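# Insert pale stick to lock six-bar wooden puzzle

## Task

Push the pale stick into the wooden puzzle's square hole until equal lengths protrude on each side and all six bars are locked together; then release it so the puzzle rests either directly on the table top or on a flat loose object lying on the table (not touching anything fixed to the table), with the robot finally in contact with neither the puzzle nor any other loose item.

## Robot and tools

Robot: two arms, left_arm and right_arm, mounted on opposite sides of the table. Each ends in a parallel gripper whose fingers extend along the gripper's own +x axis and close along its y axis. The reported end_effector_position is the spot between the finger pads, roughly 3 to 4 cm short of the fingertips. Printed hand positions can be somewhat wrong, especially at long reach.

Frame: one shared scene frame for everything. Origin at the table centre, +z up, table surface at z = +0.020 m. left_arm's base sits on the +y side, right_arm's on the -y side. The names left and right do not correspond to image sides.

A row (used by both motion tools) is always 16 numbers, even when one arm is idle: left_arm x, y, z, qw, qx, qy, qz, opening, then the same eight for right_arm. x, y, z are an absolute gripper position in metres; qw, qx, qy, qz an absolute orientation quaternion, w first; both in the scene frame. Opening is on a scale from -1 to 1: +1 is fully open (0.088 m), empty fingers touch near -0.80, and values below that close no further. Closing fully takes at least about 0.5 s. To hold something, command an opening about 0.07 below the current grip_measured; a smaller gap gives a gentler grip. Parts thinner than about 3 mm are squeezed less. To keep an arm still or keep its orientation, resend the same exact pose and quaternion each call rather than copying a drifted value from a result.

execute_actions(actions): a list of actions run one after another. Each action is a table of 1 to 15 rows; each row lasts one control step of 1/30 s, and if fewer than 15 rows are given the final row is repeated to fill 15 steps (0.5 s). Each row is an absolute target, not an offset. An action is rejected for both arms if any target lies over 0.6 m from that gripper's current position along any of the gripper's own axes; if the first action fails this against the latest reported state, or any action is malformed, nothing runs. An empty list simply returns the state and images.

move(target, speed, blocking): target is one 16-number row of absolute poses and openings. Each gripper travels in a straight line to its pose, all arriving together, lasting 0.5 to 10 s (cut off at 10 s). speed is the path's top speed in m/s, 0.002 to 0.5, default 0.25; rotation is capped at twice that in rad/s. Openings are applied at the start. Paths do not avoid obstacles or the other arm, and grippers may lag, wander or overshoot speed, particularly with an almost straight arm. Faster motion and targets set deeper past a contact mean harder impacts and pushes. blocking=false returns after 0.5 s while motion continues; then use wait or stop before sending new rows or moves. The result adds a move: line with the outcome (done, off_target, moving, held, fault) and limits (paced = commanded pose was clipped; held = a check blocked steps, after which the arm may jump faster than speed), plus each gripper's distance to its pose.

wait(seconds): 0 to 10 s; arms keep their last command, a running move continues and the wait ends early when it finishes. stop(): brakes a running move; needs braking room; fingers keep moving. zoom_image(camera, region): enlarges part of the latest image of cam_high, cam_low, cam_left_wrist or cam_right_wrist; region is [x0, y0, x1, y1] pixels from the top-left, at most 504 by 504. Images are 896x504. finished_scene(scene): ends the current scene by its number, irreversibly; only call it once the goal is met and stable.

Controller behaviour: each step the command is clipped to within 70 mm and 16 degrees of the measured pose, then solved by damped inverse kinematics favouring position over orientation. A distant target may need several actions; the arm stops at its last clipped pose, so keep commanding. Hand target lines show what the controller is currently driving toward. Friction can leave the gripper short or tilted, and tiny moves may not happen; check position and orientation after each move and correct tilt. A pose unreachable line means the clearance check altered or blocked that arm's command.

Reading results: the state line gives each gripper's position, quaternion and velocities. grip_measured is the finger opening on the command scale (can be off by about 1 mm and reads up to 0.061 narrower while squeezing hard); the last Joint positions value per arm is the opening in metres. grip_effort_n is the gripper motor's reported effort in newtons (negative closes, positive opens), saturating near 83 N, with a persistent offset and residual value when idle; n/a means no reading. MOTOR HOT appears from 50 °C; at 95 °C an OVER-TEMPERATURE FAULT holds the arm, and if it does not cool within 30 to 60 s the arm goes limp.

Joint ranges (rad): waist -3.054 to 3.054, shoulder 0.000 to 3.142, elbow 0.000 to 2.356, wrist pitch -1.571 to 1.571, wrist yaw -1.571 to 1.571, wrist roll -3.142 to 3.142. Load limits (N m): waist 16.6, shoulder 20.6, elbow 20.5, wrist pitch 5.42, wrist yaw 5.4, wrist roll 5.07; carried weight counts. Exceeding one causes a torque fault: the arm halts 10 s and skips the rest of the call.

Avoid: arms colliding or pressing on each other (ends the scene), dropping or knocking anything off the table (failure), slips, slams and hard pushes, long heavy holds that heat motors. Loose objects may occasionally get a brief external nudge. Smooth, quick, low-effort motion is preferred.

Each tool is called after ">>>" by a JSON object that holds its "method" and its "body", one argument or row to a line.

## Session

I'll start by looking at the scene.

>>> {"method": "execute_actions", "body": {
  "actions": []
}}

Scene clock: 0.00 s.
left_arm: end_effector_position=(-0.1438, +0.3009, +0.1809) grip_measured=+1.000 grip_effort_n=n/a end_effector_quat_wxyz=(-0.198, +0.441, -0.692, -0.537) end_effector_velocity=(+0.001, +0.002, -0.002) end_effector_angular_velocity=(+0.007, -0.006, +0.003) | right_arm: end_effector_position=(+0.0070, -0.2403, +0.2955) grip_measured=+1.000 grip_effort_n=n/a end_effector_quat_wxyz=(-0.210, +0.861, +0.390, -0.251) end_effector_velocity=(-0.001, -0.000, -0.001) end_effector_angular_velocity=(-0.004, +0.004, +0.007)
Joint positions: left_arm=[-0.654  0.62   0.538 -0.785  0.198  2.346  0.088] | right_arm=[ 0.88   1.594  1.253 -0.811  1.273 -1.388  0.088]
Joint velocities: left_arm=[-0.007 -0.002 -0.002 -0.007 -0.007 -0.007  0.   ] | right_arm=[ 0.002 -0.002 -0.002  0.007 -0.007 -0.007  0.   ]
Heat: left arm: hottest waist 24 °C (+0.0 °C/min); right arm: hottest elbow 26 °C (+0.0 °C/min).
Hand target (left_arm): -0.144, +0.301, +0.181; +0.198, -0.441, +0.692, +0.537
Hand target (right_arm): +0.007, -0.240, +0.296; -0.210, +0.861, +0.390, -0.251

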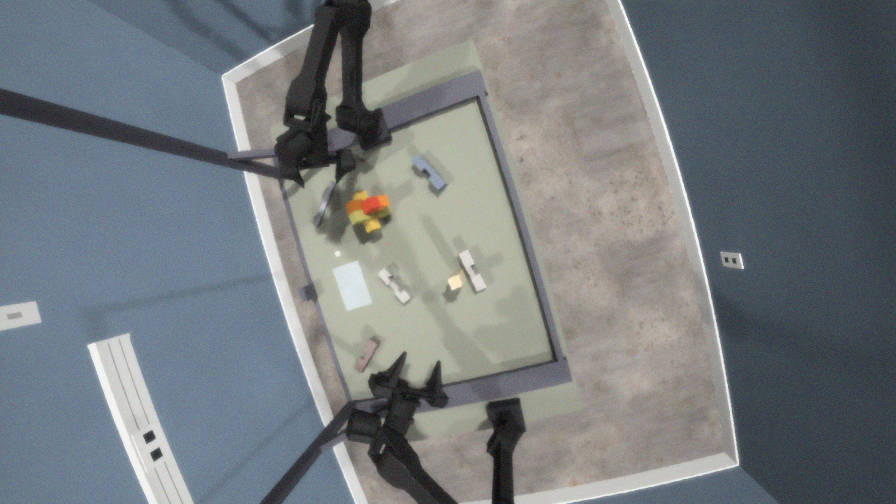

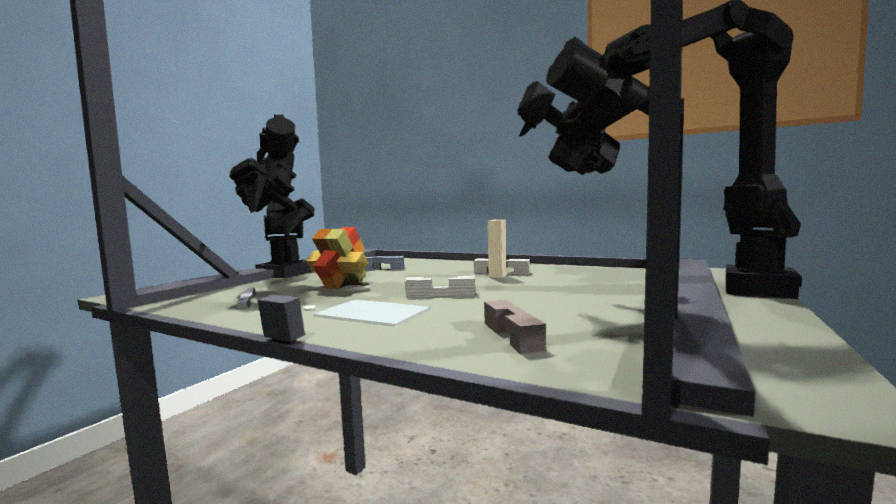

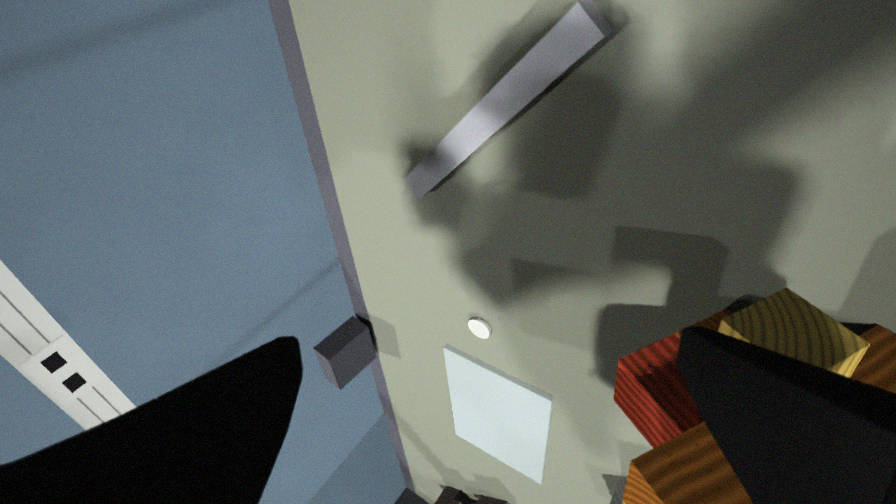

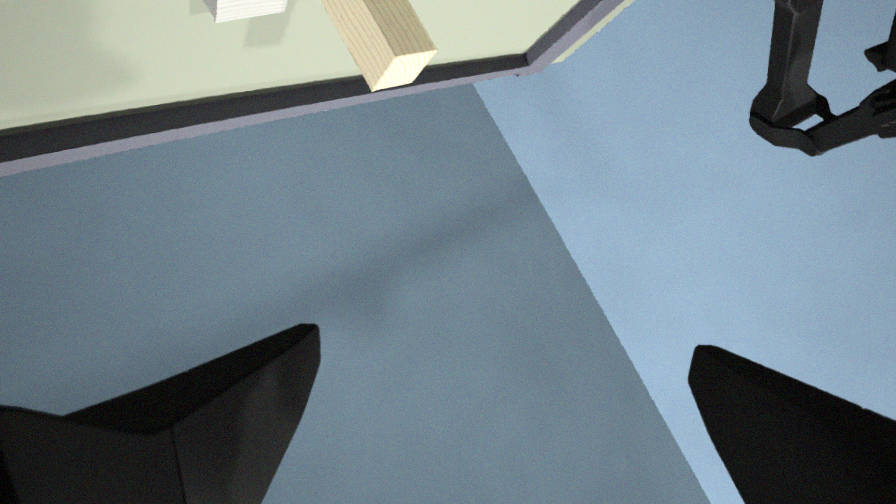

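>>> {"method": "zoom_image", "body": {
  "camera": "cam_high",
  "region": [280, 130, 520, 390]
}}

>>> {"method": "zoom_image", "body": {
  "camera": "cam_low",
  "region": [220, 200, 560, 360]
}}

Region (280, 130, 520, 390) of cam_high's 896x504 image, scaled by 1.938, with more detail than that image has; it fills the left 465 columns of this view, and the rest is white.

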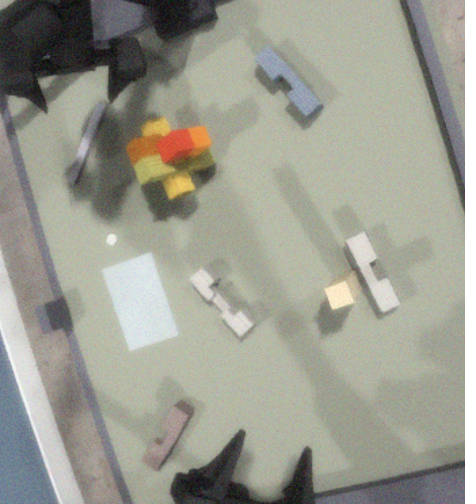

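Region (220, 200, 560, 360) of cam_low's 896x504 image, scaled by 1.482, with more detail than that image has; it fills the top 237 rows of this view, and the rest is white.

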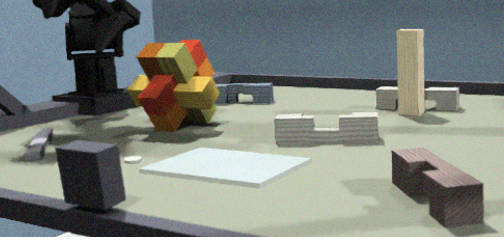

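>>> {"method": "zoom_image", "body": {
  "camera": "cam_low",
  "region": [295, 215, 385, 300]
}}

>>> {"method": "zoom_image", "body": {
  "camera": "cam_high",
  "region": [335, 180, 405, 245]
}}

Region (295, 215, 385, 300) of cam_low's 896x504 image, scaled by 5.600, with more detail than that image has.

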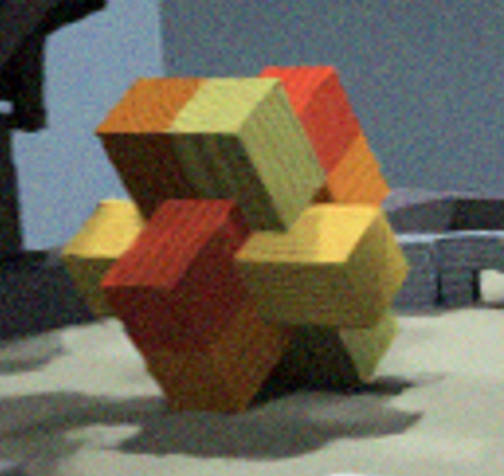

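Region (335, 180, 405, 245) of cam_high's 896x504 image, scaled by 7.200, with more detail than that image has; it fills the top 468 rows of this view, and the rest is white.

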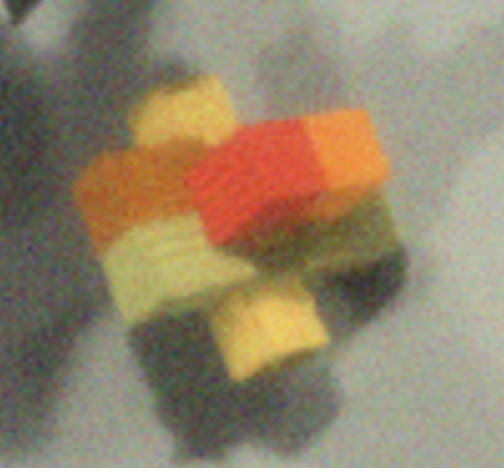

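>>> {"method": "move", "body": {
  "target": [-0.075, 0.155, 0.235, 0.7071, 0, 0.7071, 0, 1.0, 0.115, -0.15, 0.215, 0.3473, 0.6229, 0.6016, -0.3597, 1.0],
  "speed": 0.3
}}

Scene clock: 124.50 s.
left_arm: end_effector_position=(-0.0742, +0.1565, +0.2395) grip_measured=+1.000 grip_effort_n=-0.2 end_effector_quat_wxyz=(-0.738, +0.468, -0.448, -0.189) end_effector_velocity=(-0.002, -0.002, +0.000) end_effector_angular_velocity=(-0.017, -0.017, -0.010) | right_arm: end_effector_position=(+0.1148, -0.1528, +0.2164) grip_measured=+1.000 grip_effort_n=0.7 end_effector_quat_wxyz=(+0.345, +0.626, +0.599, -0.361) end_effector_velocity=(-0.002, -0.002, -0.003) end_effector_angular_velocity=(-0.014, +0.014, +0.015)
Joint positions: left_arm=[-0.538  1.725  1.562 -1.571 -0.557  3.141  0.088] | right_arm=[ 0.158  1.7    1.398 -0.747  0.067 -3.025  0.088]
Joint velocities: left_arm=[-0.012  0.002 -0.002  0.007 -0.022 -0.007  0.   ] | right_arm=[-0.002  0.002 -0.002 -0.007 -0.022 -0.007  0.   ]
Heat: left arm: hottest elbow 34 °C (+3.0 °C/min); right arm: hottest elbow 32 °C (+1.0 °C/min).
Hand target (left_arm): -0.075, +0.156, +0.236; +0.746, -0.462, +0.443, +0.185
Hand target (right_arm): +0.114, -0.150, +0.215; +0.347, +0.623, +0.600, -0.363
Off the commanded pose (left_arm): 0.005 m, 66 deg; orientation clipped at the last step of the last action.
Off the commanded pose (right_arm): 0.003 m, 0 deg.
joint sent to its limit (left arm) — the command would take joint 4 (wrist pitch) past its lower limit and joint 6 (wrist roll) past its upper limit, so those joints were sent only as far as their limits.
move: off_target (left_arm); limits=paced

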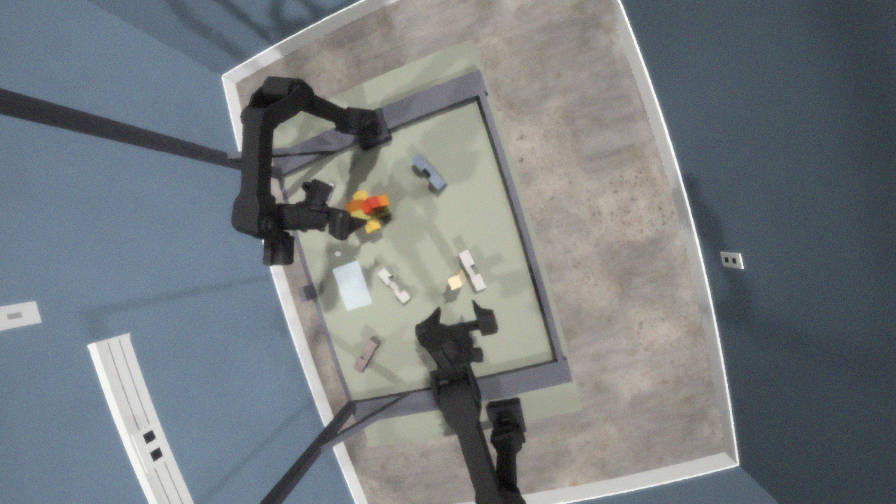

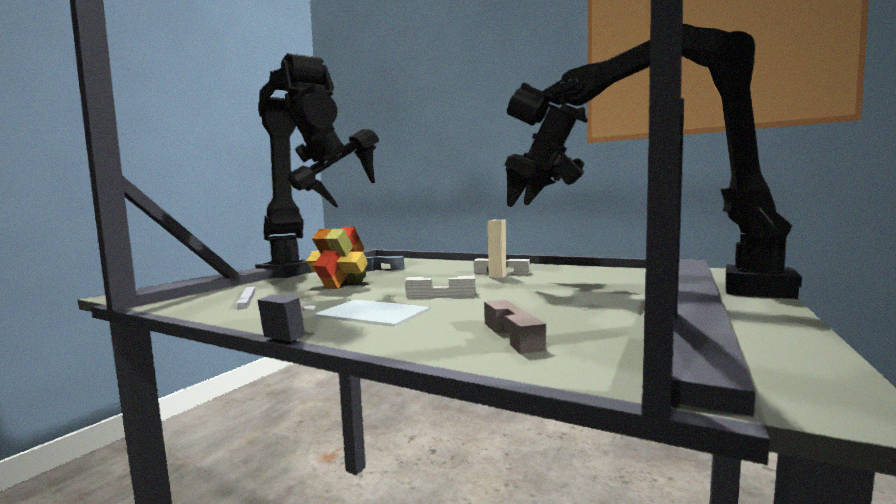

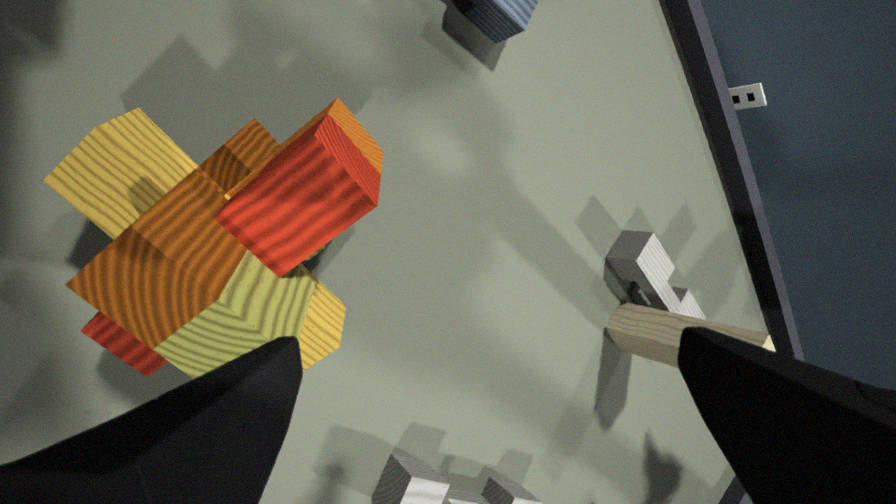

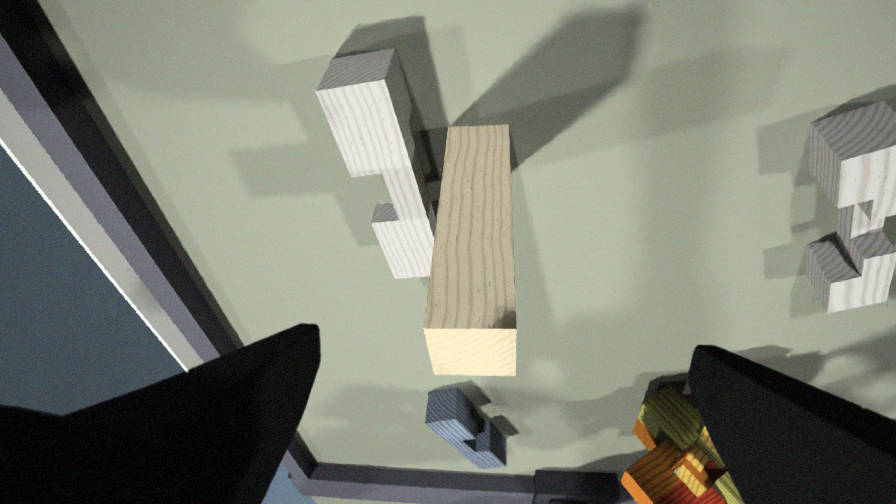

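>>> {"method": "zoom_image", "body": {
  "camera": "cam_right_wrist",
  "region": [300, 100, 720, 400]
}}

>>> {"method": "zoom_image", "body": {
  "camera": "cam_left_wrist",
  "region": [30, 80, 410, 400]
}}

Region (300, 100, 720, 400) of cam_right_wrist's 896x504 image, scaled by 1.200, with more detail than that image has; it fills the top 360 rows of this view, and the rest is white.

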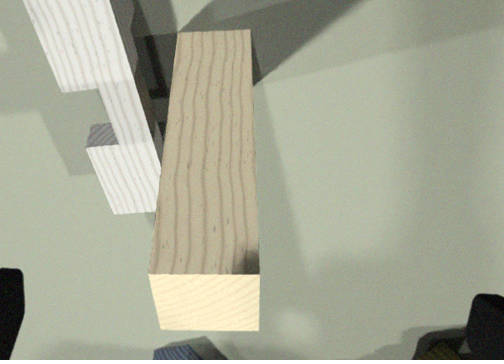

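Region (30, 80, 410, 400) of cam_left_wrist's 896x504 image, scaled by 1.326, with more detail than that image has; it fills the top 424 rows of this view, and the rest is white.

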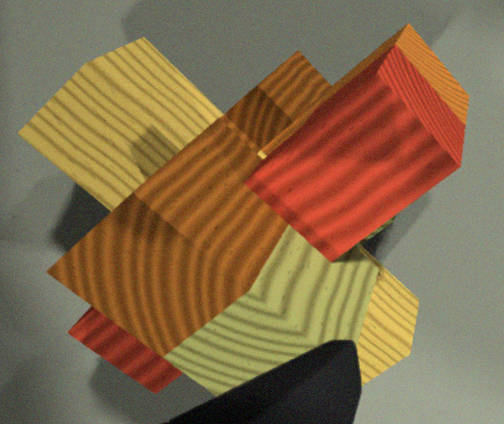

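>>> {"method": "move", "body": {
  "target": [-0.085, 0.155, 0.215, -0.1228, -0.6964, -0.1228, 0.6964, 1.0, 0.125, -0.118, 0.168, 0.3597, 0.6016, 0.6229, -0.3473, 0.6],
  "speed": 0.5
}}

Scene clock: 187.90 s.
left_arm: end_effector_position=(-0.0858, +0.1531, +0.2130) grip_measured=+1.000 grip_effort_n=-2.1 end_effector_quat_wxyz=(+0.118, +0.698, +0.121, -0.696) end_effector_velocity=(+0.002, +0.001, -0.001) end_effector_angular_velocity=(+0.010, -0.010, +0.024) | right_arm: end_effector_position=(+0.1246, -0.1167, +0.1767) grip_measured=+0.602 grip_effort_n=-14.2 end_effector_quat_wxyz=(+0.354, +0.607, +0.624, -0.341) end_effector_velocity=(+0.002, -0.005, -0.004) end_effector_angular_velocity=(-0.026, -0.011, +0.000)
Joint positions: left_arm=[-0.297  1.673  1.499 -1.401  0.     0.959  0.088] | right_arm=[ 0.109  1.839  1.398 -0.586  0.01  -3.132  0.069]
Joint velocities: left_arm=[ 0.002  0.002 -0.002 -0.007 -0.007 -0.022  0.   ] | right_arm=[-0.002  0.002 -0.002 -0.022  0.007 -0.007 -0.   ]
Heat: left arm: hottest elbow 32 °C (-1.0 °C/min); right arm: hottest elbow 35 °C (+2.0 °C/min).
Hand target (left_arm): -0.085, +0.156, +0.214; +0.123, +0.695, +0.123, -0.698
Hand target (right_arm): +0.125, -0.118, +0.168; +0.359, +0.602, +0.622, -0.348
Off the commanded pose (left_arm): 0.003 m, 1 deg.
Off the commanded pose (right_arm): 0.009 m, 1 deg.
joint sent to its limit (right arm) — the command would take joint 6 (wrist roll) past its lower limit, so that joint was sent only as far as its limit.
move: off_target (right_arm)

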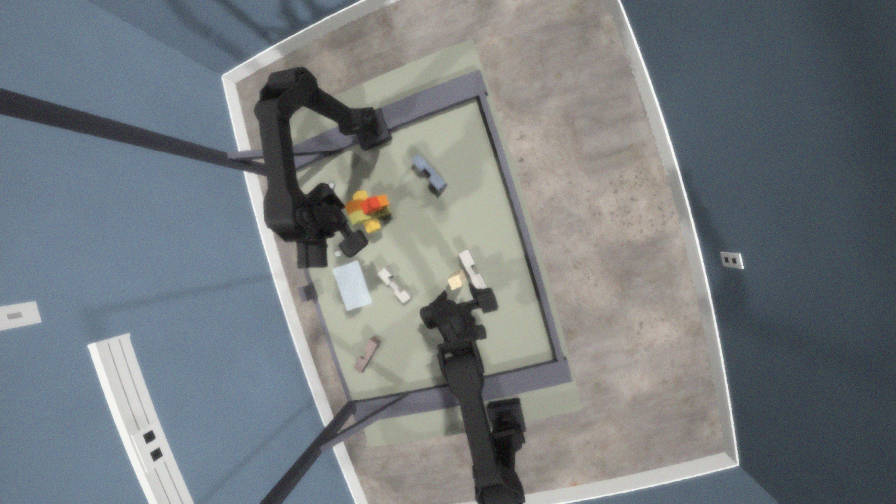

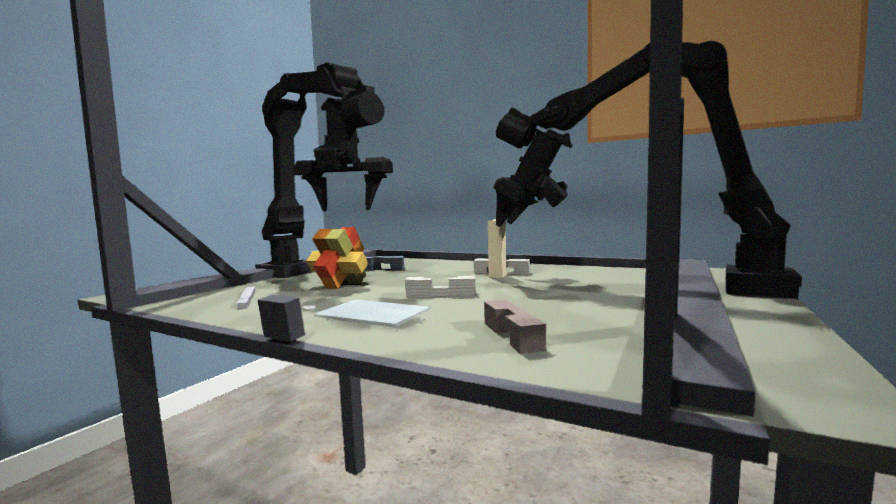

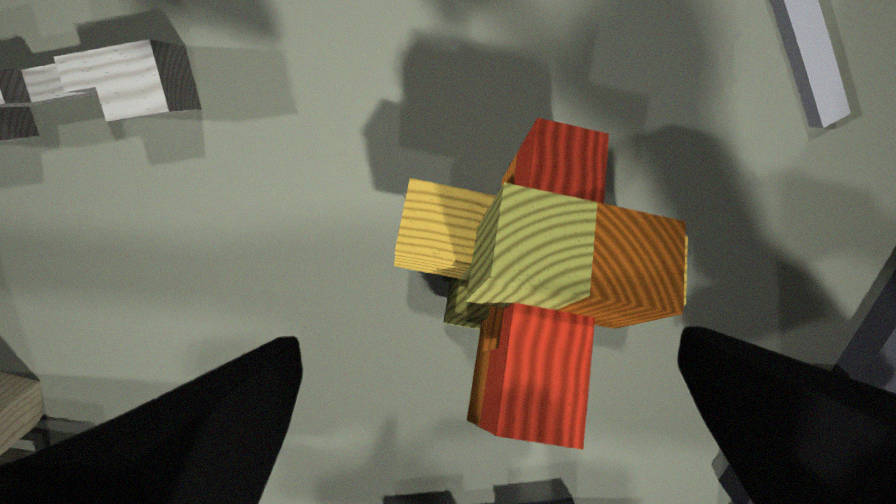

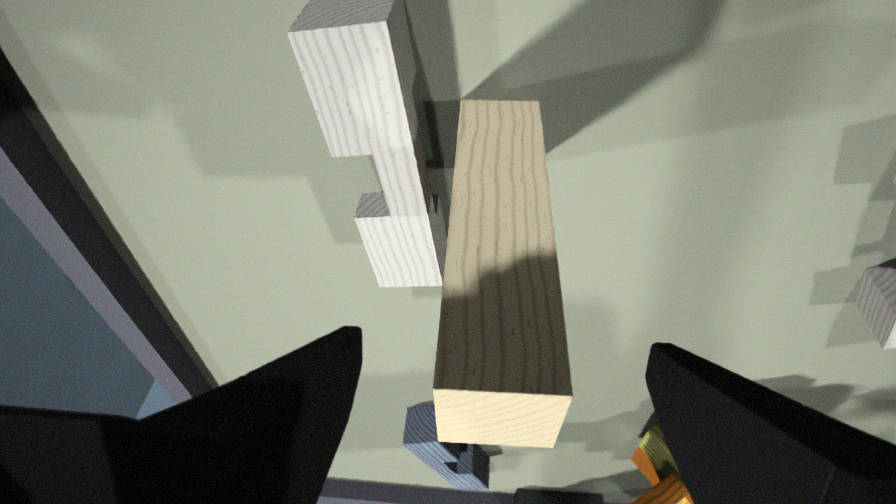

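>>> {"method": "move", "body": {
  "target": [-0.100, 0.185, 0.20, 0.7058, -0.0432, 0.7058, 0.0432, 1.0, 0.1245, -0.096, 0.143, 0.356, 0.605, 0.623, -0.344, 0.6],
  "speed": 0.5
}}

Scene clock: 226.00 s.
left_arm: end_effector_position=(-0.1003, +0.1826, +0.1995) grip_measured=+1.000 grip_effort_n=-1.6 end_effector_quat_wxyz=(-0.706, +0.040, -0.705, -0.044) end_effector_velocity=(+0.006, +0.004, +0.000) end_effector_angular_velocity=(+0.013, -0.028, +0.010) | right_arm: end_effector_position=(+0.1238, -0.0991, +0.1456) grip_measured=+0.602 grip_effort_n=-14.7 end_effector_quat_wxyz=(+0.356, +0.606, +0.623, -0.343) end_effector_velocity=(+0.004, +0.002, +0.001) end_effector_angular_velocity=(+0.008, -0.022, -0.007)
Joint positions: left_arm=[-0.376  1.581  1.348 -1.342  0.001 -2.041  0.088] | right_arm=[ 0.109  1.937  1.404 -0.502  0.01  -3.132  0.069]
Joint velocities: left_arm=[ 0.002 -0.002 -0.002 -0.022 -0.022 -0.007  0.   ] | right_arm=[-0.002  0.002  0.002  0.007  0.022 -0.007 -0.   ]
Heat: left arm: hottest elbow 31 °C (-1.0 °C/min); right arm: hottest elbow 34 °C (-1.0 °C/min).
Hand target (left_arm): -0.100, +0.185, +0.200; +0.706, -0.043, +0.705, +0.043
Hand target (right_arm): +0.124, -0.096, +0.143; +0.356, +0.605, +0.623, -0.344
Off the commanded pose (left_arm): 0.002 m, 0 deg.
Off the commanded pose (right_arm): 0.004 m, 0 deg.
move: done

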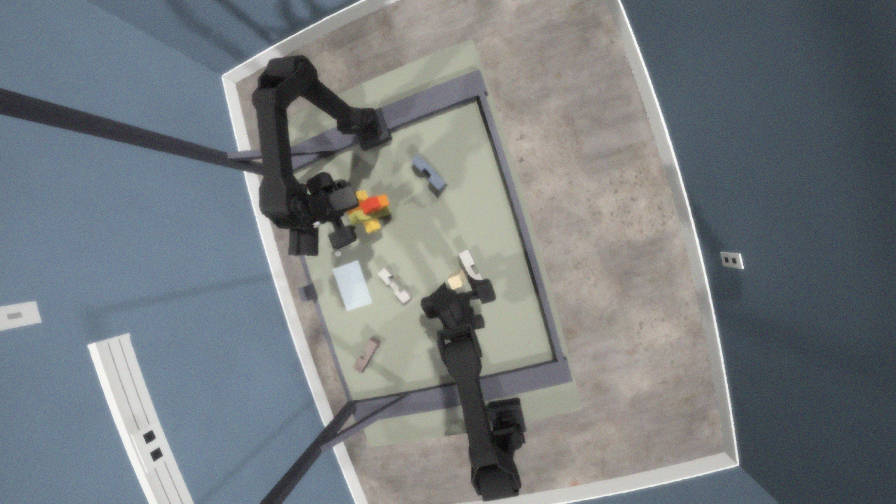

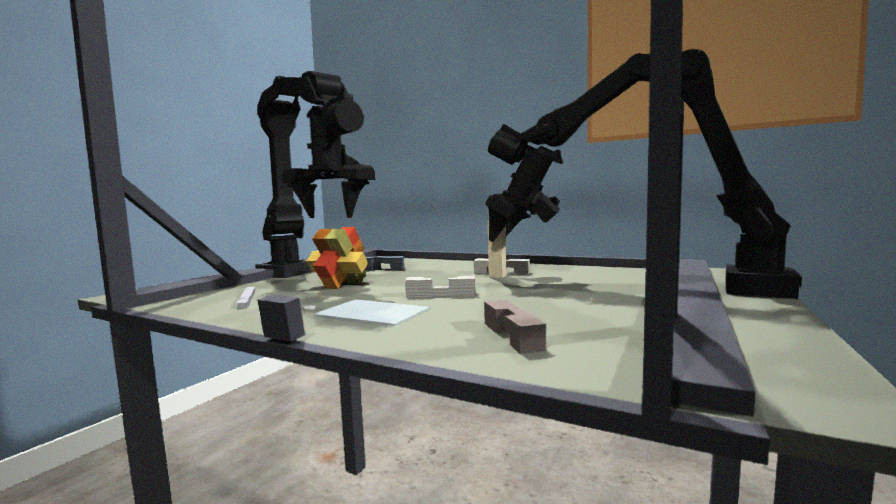

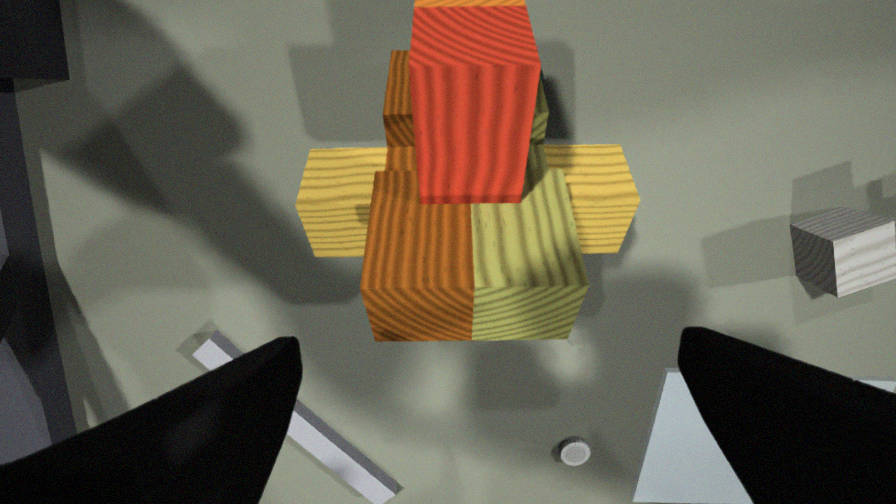

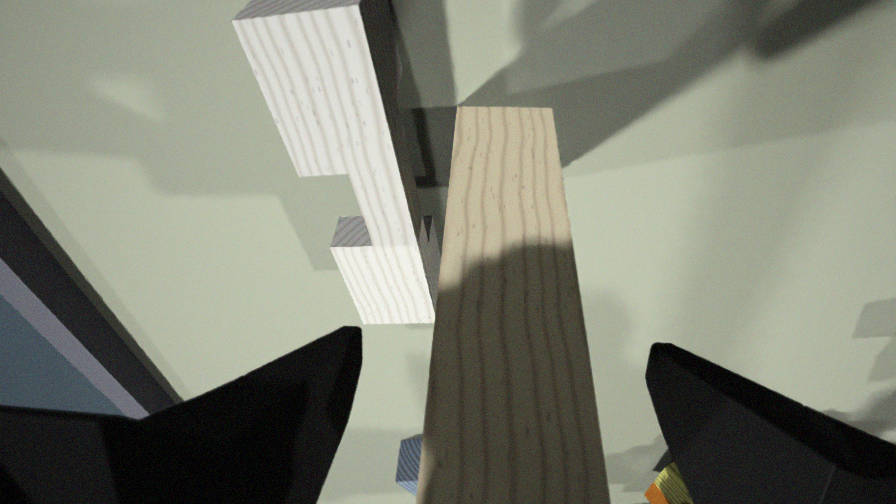

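>>> {"method": "zoom_image", "body": {
  "camera": "cam_low",
  "region": [450, 170, 570, 290]
}}

Region (450, 170, 570, 290) of cam_low's 896x504 image, scaled by 4.200, with more detail than that image has.

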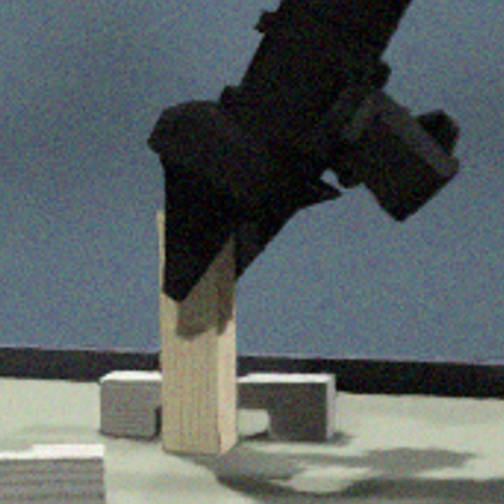

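>>> {"method": "move", "body": {
  "target": [-0.096, 0.1865, 0.145, 0.7058, -0.0432, 0.7058, 0.0432, 1.0, 0.1245, -0.096, 0.143, 0.356, 0.605, 0.623, -0.344, -0.28],
  "speed": 0.1
}}

Scene clock: 236.87 s.
left_arm: end_effector_position=(-0.0975, +0.1853, +0.1465) grip_measured=+1.000 grip_effort_n=-1.6 end_effector_quat_wxyz=(-0.705, +0.045, -0.706, -0.043) end_effector_velocity=(-0.000, +0.004, -0.002) end_effector_angular_velocity=(+0.019, +0.001, +0.020) | right_arm: end_effector_position=(+0.1239, -0.0990, +0.1457) grip_measured=-0.188 grip_effort_n=-83.5 end_effector_quat_wxyz=(+0.356, +0.606, +0.623, -0.343) end_effector_velocity=(-0.000, +0.004, +0.003) end_effector_angular_velocity=(+0.022, +0.003, +0.008)
Joint positions: left_arm=[-0.37   1.581  1.137 -1.123  0.001 -2.041  0.088] | right_arm=[ 0.109  1.937  1.405 -0.502  0.01  -3.132  0.03 ]
Joint velocities: left_arm=[-0.002  0.002 -0.007 -0.007  0.007 -0.022  0.   ] | right_arm=[-0.002 -0.002 -0.002  0.022 -0.007 -0.007 -0.   ]
Heat: left arm: hottest elbow 31 °C (-1.0 °C/min); right arm: hottest elbow 34 °C (-1.0 °C/min).
Hand target (left_arm): -0.096, +0.187, +0.145; +0.706, -0.043, +0.706, +0.043
Hand target (right_arm): +0.125, -0.096, +0.143; +0.356, +0.605, +0.623, -0.344
Off the commanded pose (left_arm): 0.002 m, 0 deg.
Off the commanded pose (right_arm): 0.004 m, 0 deg.
move: done

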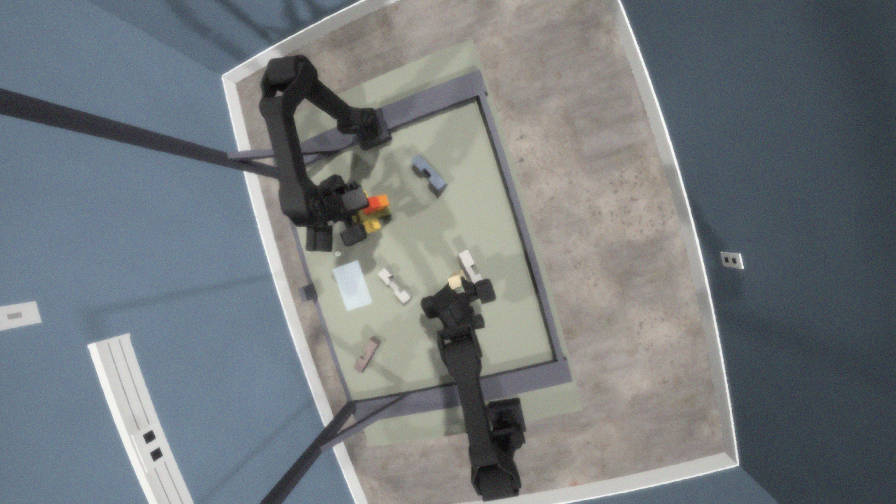

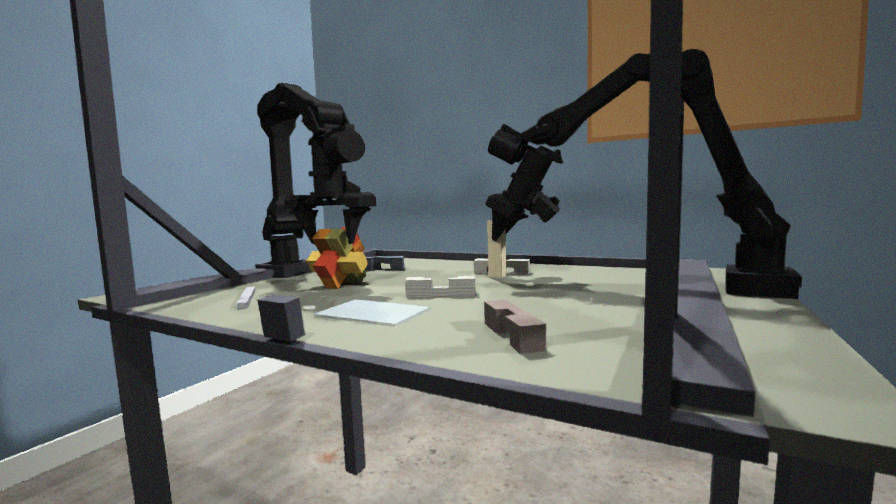

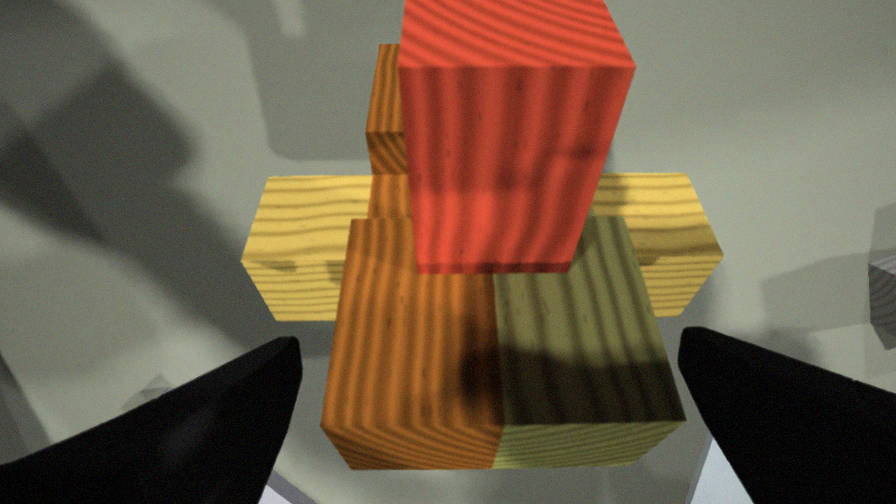

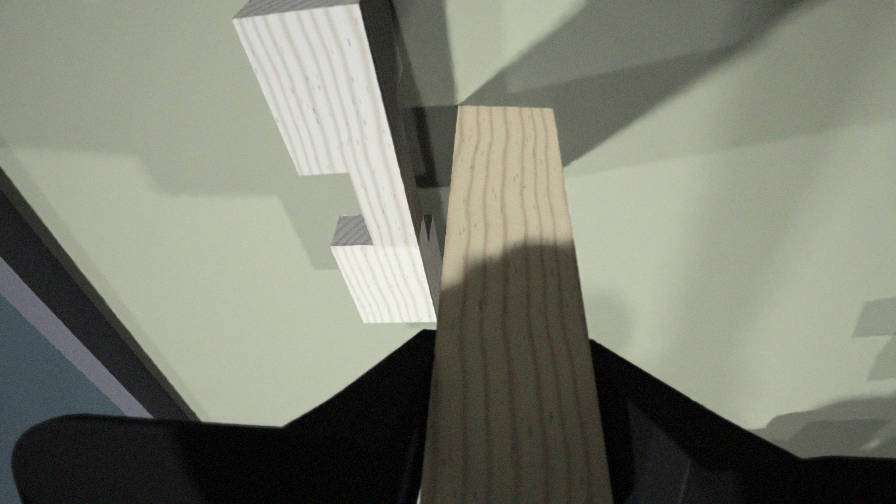

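>>> {"method": "move", "body": {
  "target": [-0.096, 0.1865, 0.145, 0.7058, -0.0432, 0.7058, 0.0432, 0.38, 0.1245, -0.099, 0.195, 0.356, 0.605, 0.623, -0.344, -0.28],
  "speed": 0.12
}}

Scene clock: 269.13 s.
left_arm: end_effector_position=(-0.0975, +0.1853, +0.1463) grip_measured=+0.456 grip_effort_n=-83.5 end_effector_quat_wxyz=(-0.705, +0.045, -0.706, -0.043) end_effector_velocity=(+0.000, -0.001, +0.000) end_effector_angular_velocity=(-0.009, -0.004, +0.020) | right_arm: end_effector_position=(+0.1240, -0.1012, +0.1882) grip_measured=-0.188 grip_effort_n=-83.5 end_effector_quat_wxyz=(+0.361, +0.603, +0.620, -0.349) end_effector_velocity=(+0.002, -0.001, -0.001) end_effector_angular_velocity=(-0.007, -0.010, +0.000)
Joint positions: left_arm=[-0.37   1.581  1.136 -1.122  0.001 -2.04   0.061] | right_arm=[ 0.109  1.907  1.544 -0.69   0.01  -3.132  0.03 ]
Joint velocities: left_arm=[-0.002 -0.002 -0.002  0.007 -0.007 -0.022 -0.   ] | right_arm=[-0.002  0.002  0.002 -0.007  0.007 -0.007 -0.   ]
Heat: left arm: hottest elbow 31 °C (-1.0 °C/min); right arm: hottest elbow 36 °C (+2.0 °C/min).
Hand target (left_arm): -0.096, +0.187, +0.145; +0.706, -0.043, +0.706, +0.043
Hand target (right_arm): +0.124, -0.099, +0.195; +0.356, +0.605, +0.623, -0.344
Off the commanded pose (left_arm): 0.002 m, 0 deg.
Off the commanded pose (right_arm): 0.007 m, 1 deg.
move: done

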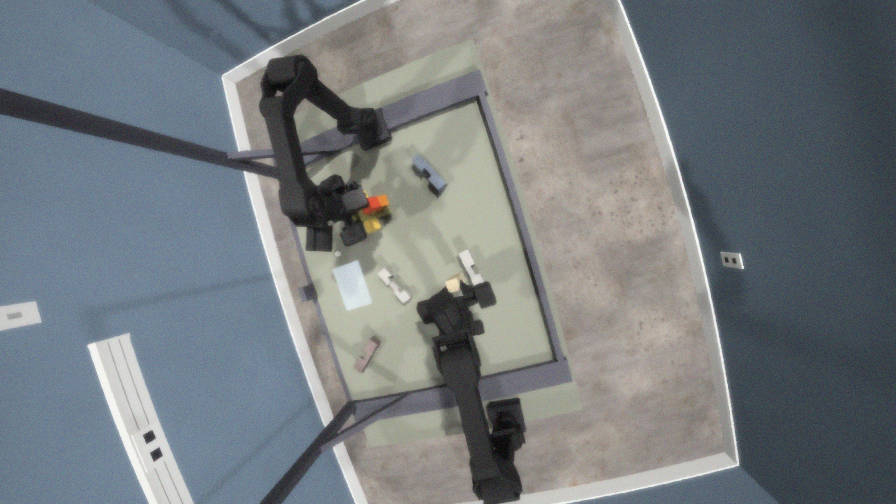

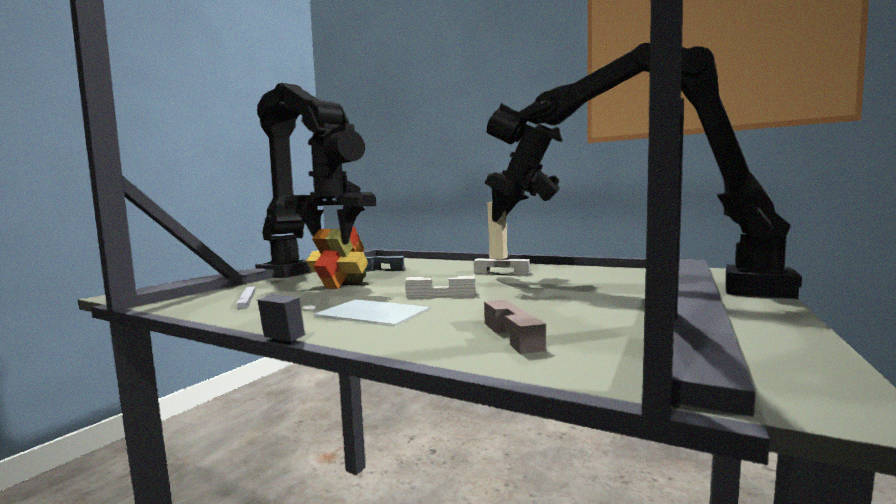

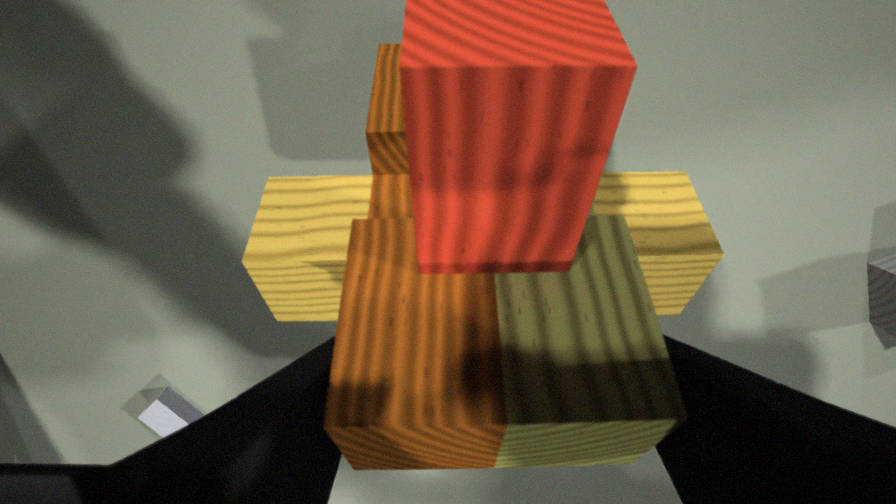

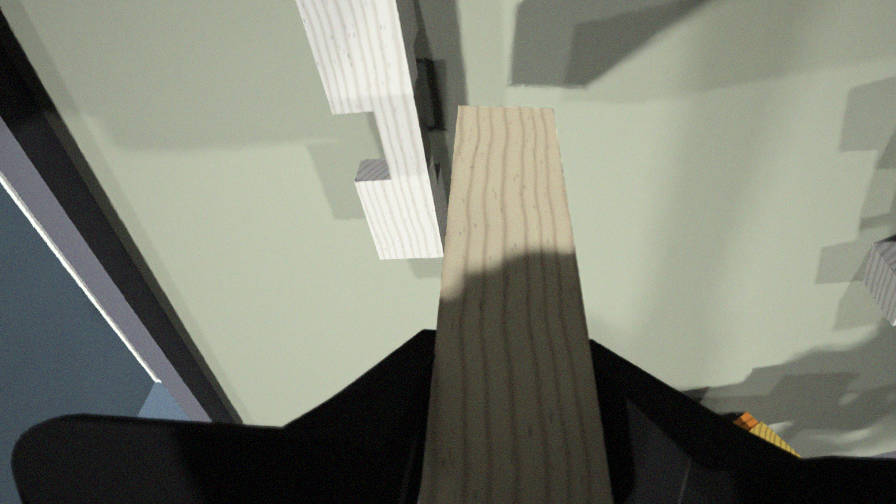

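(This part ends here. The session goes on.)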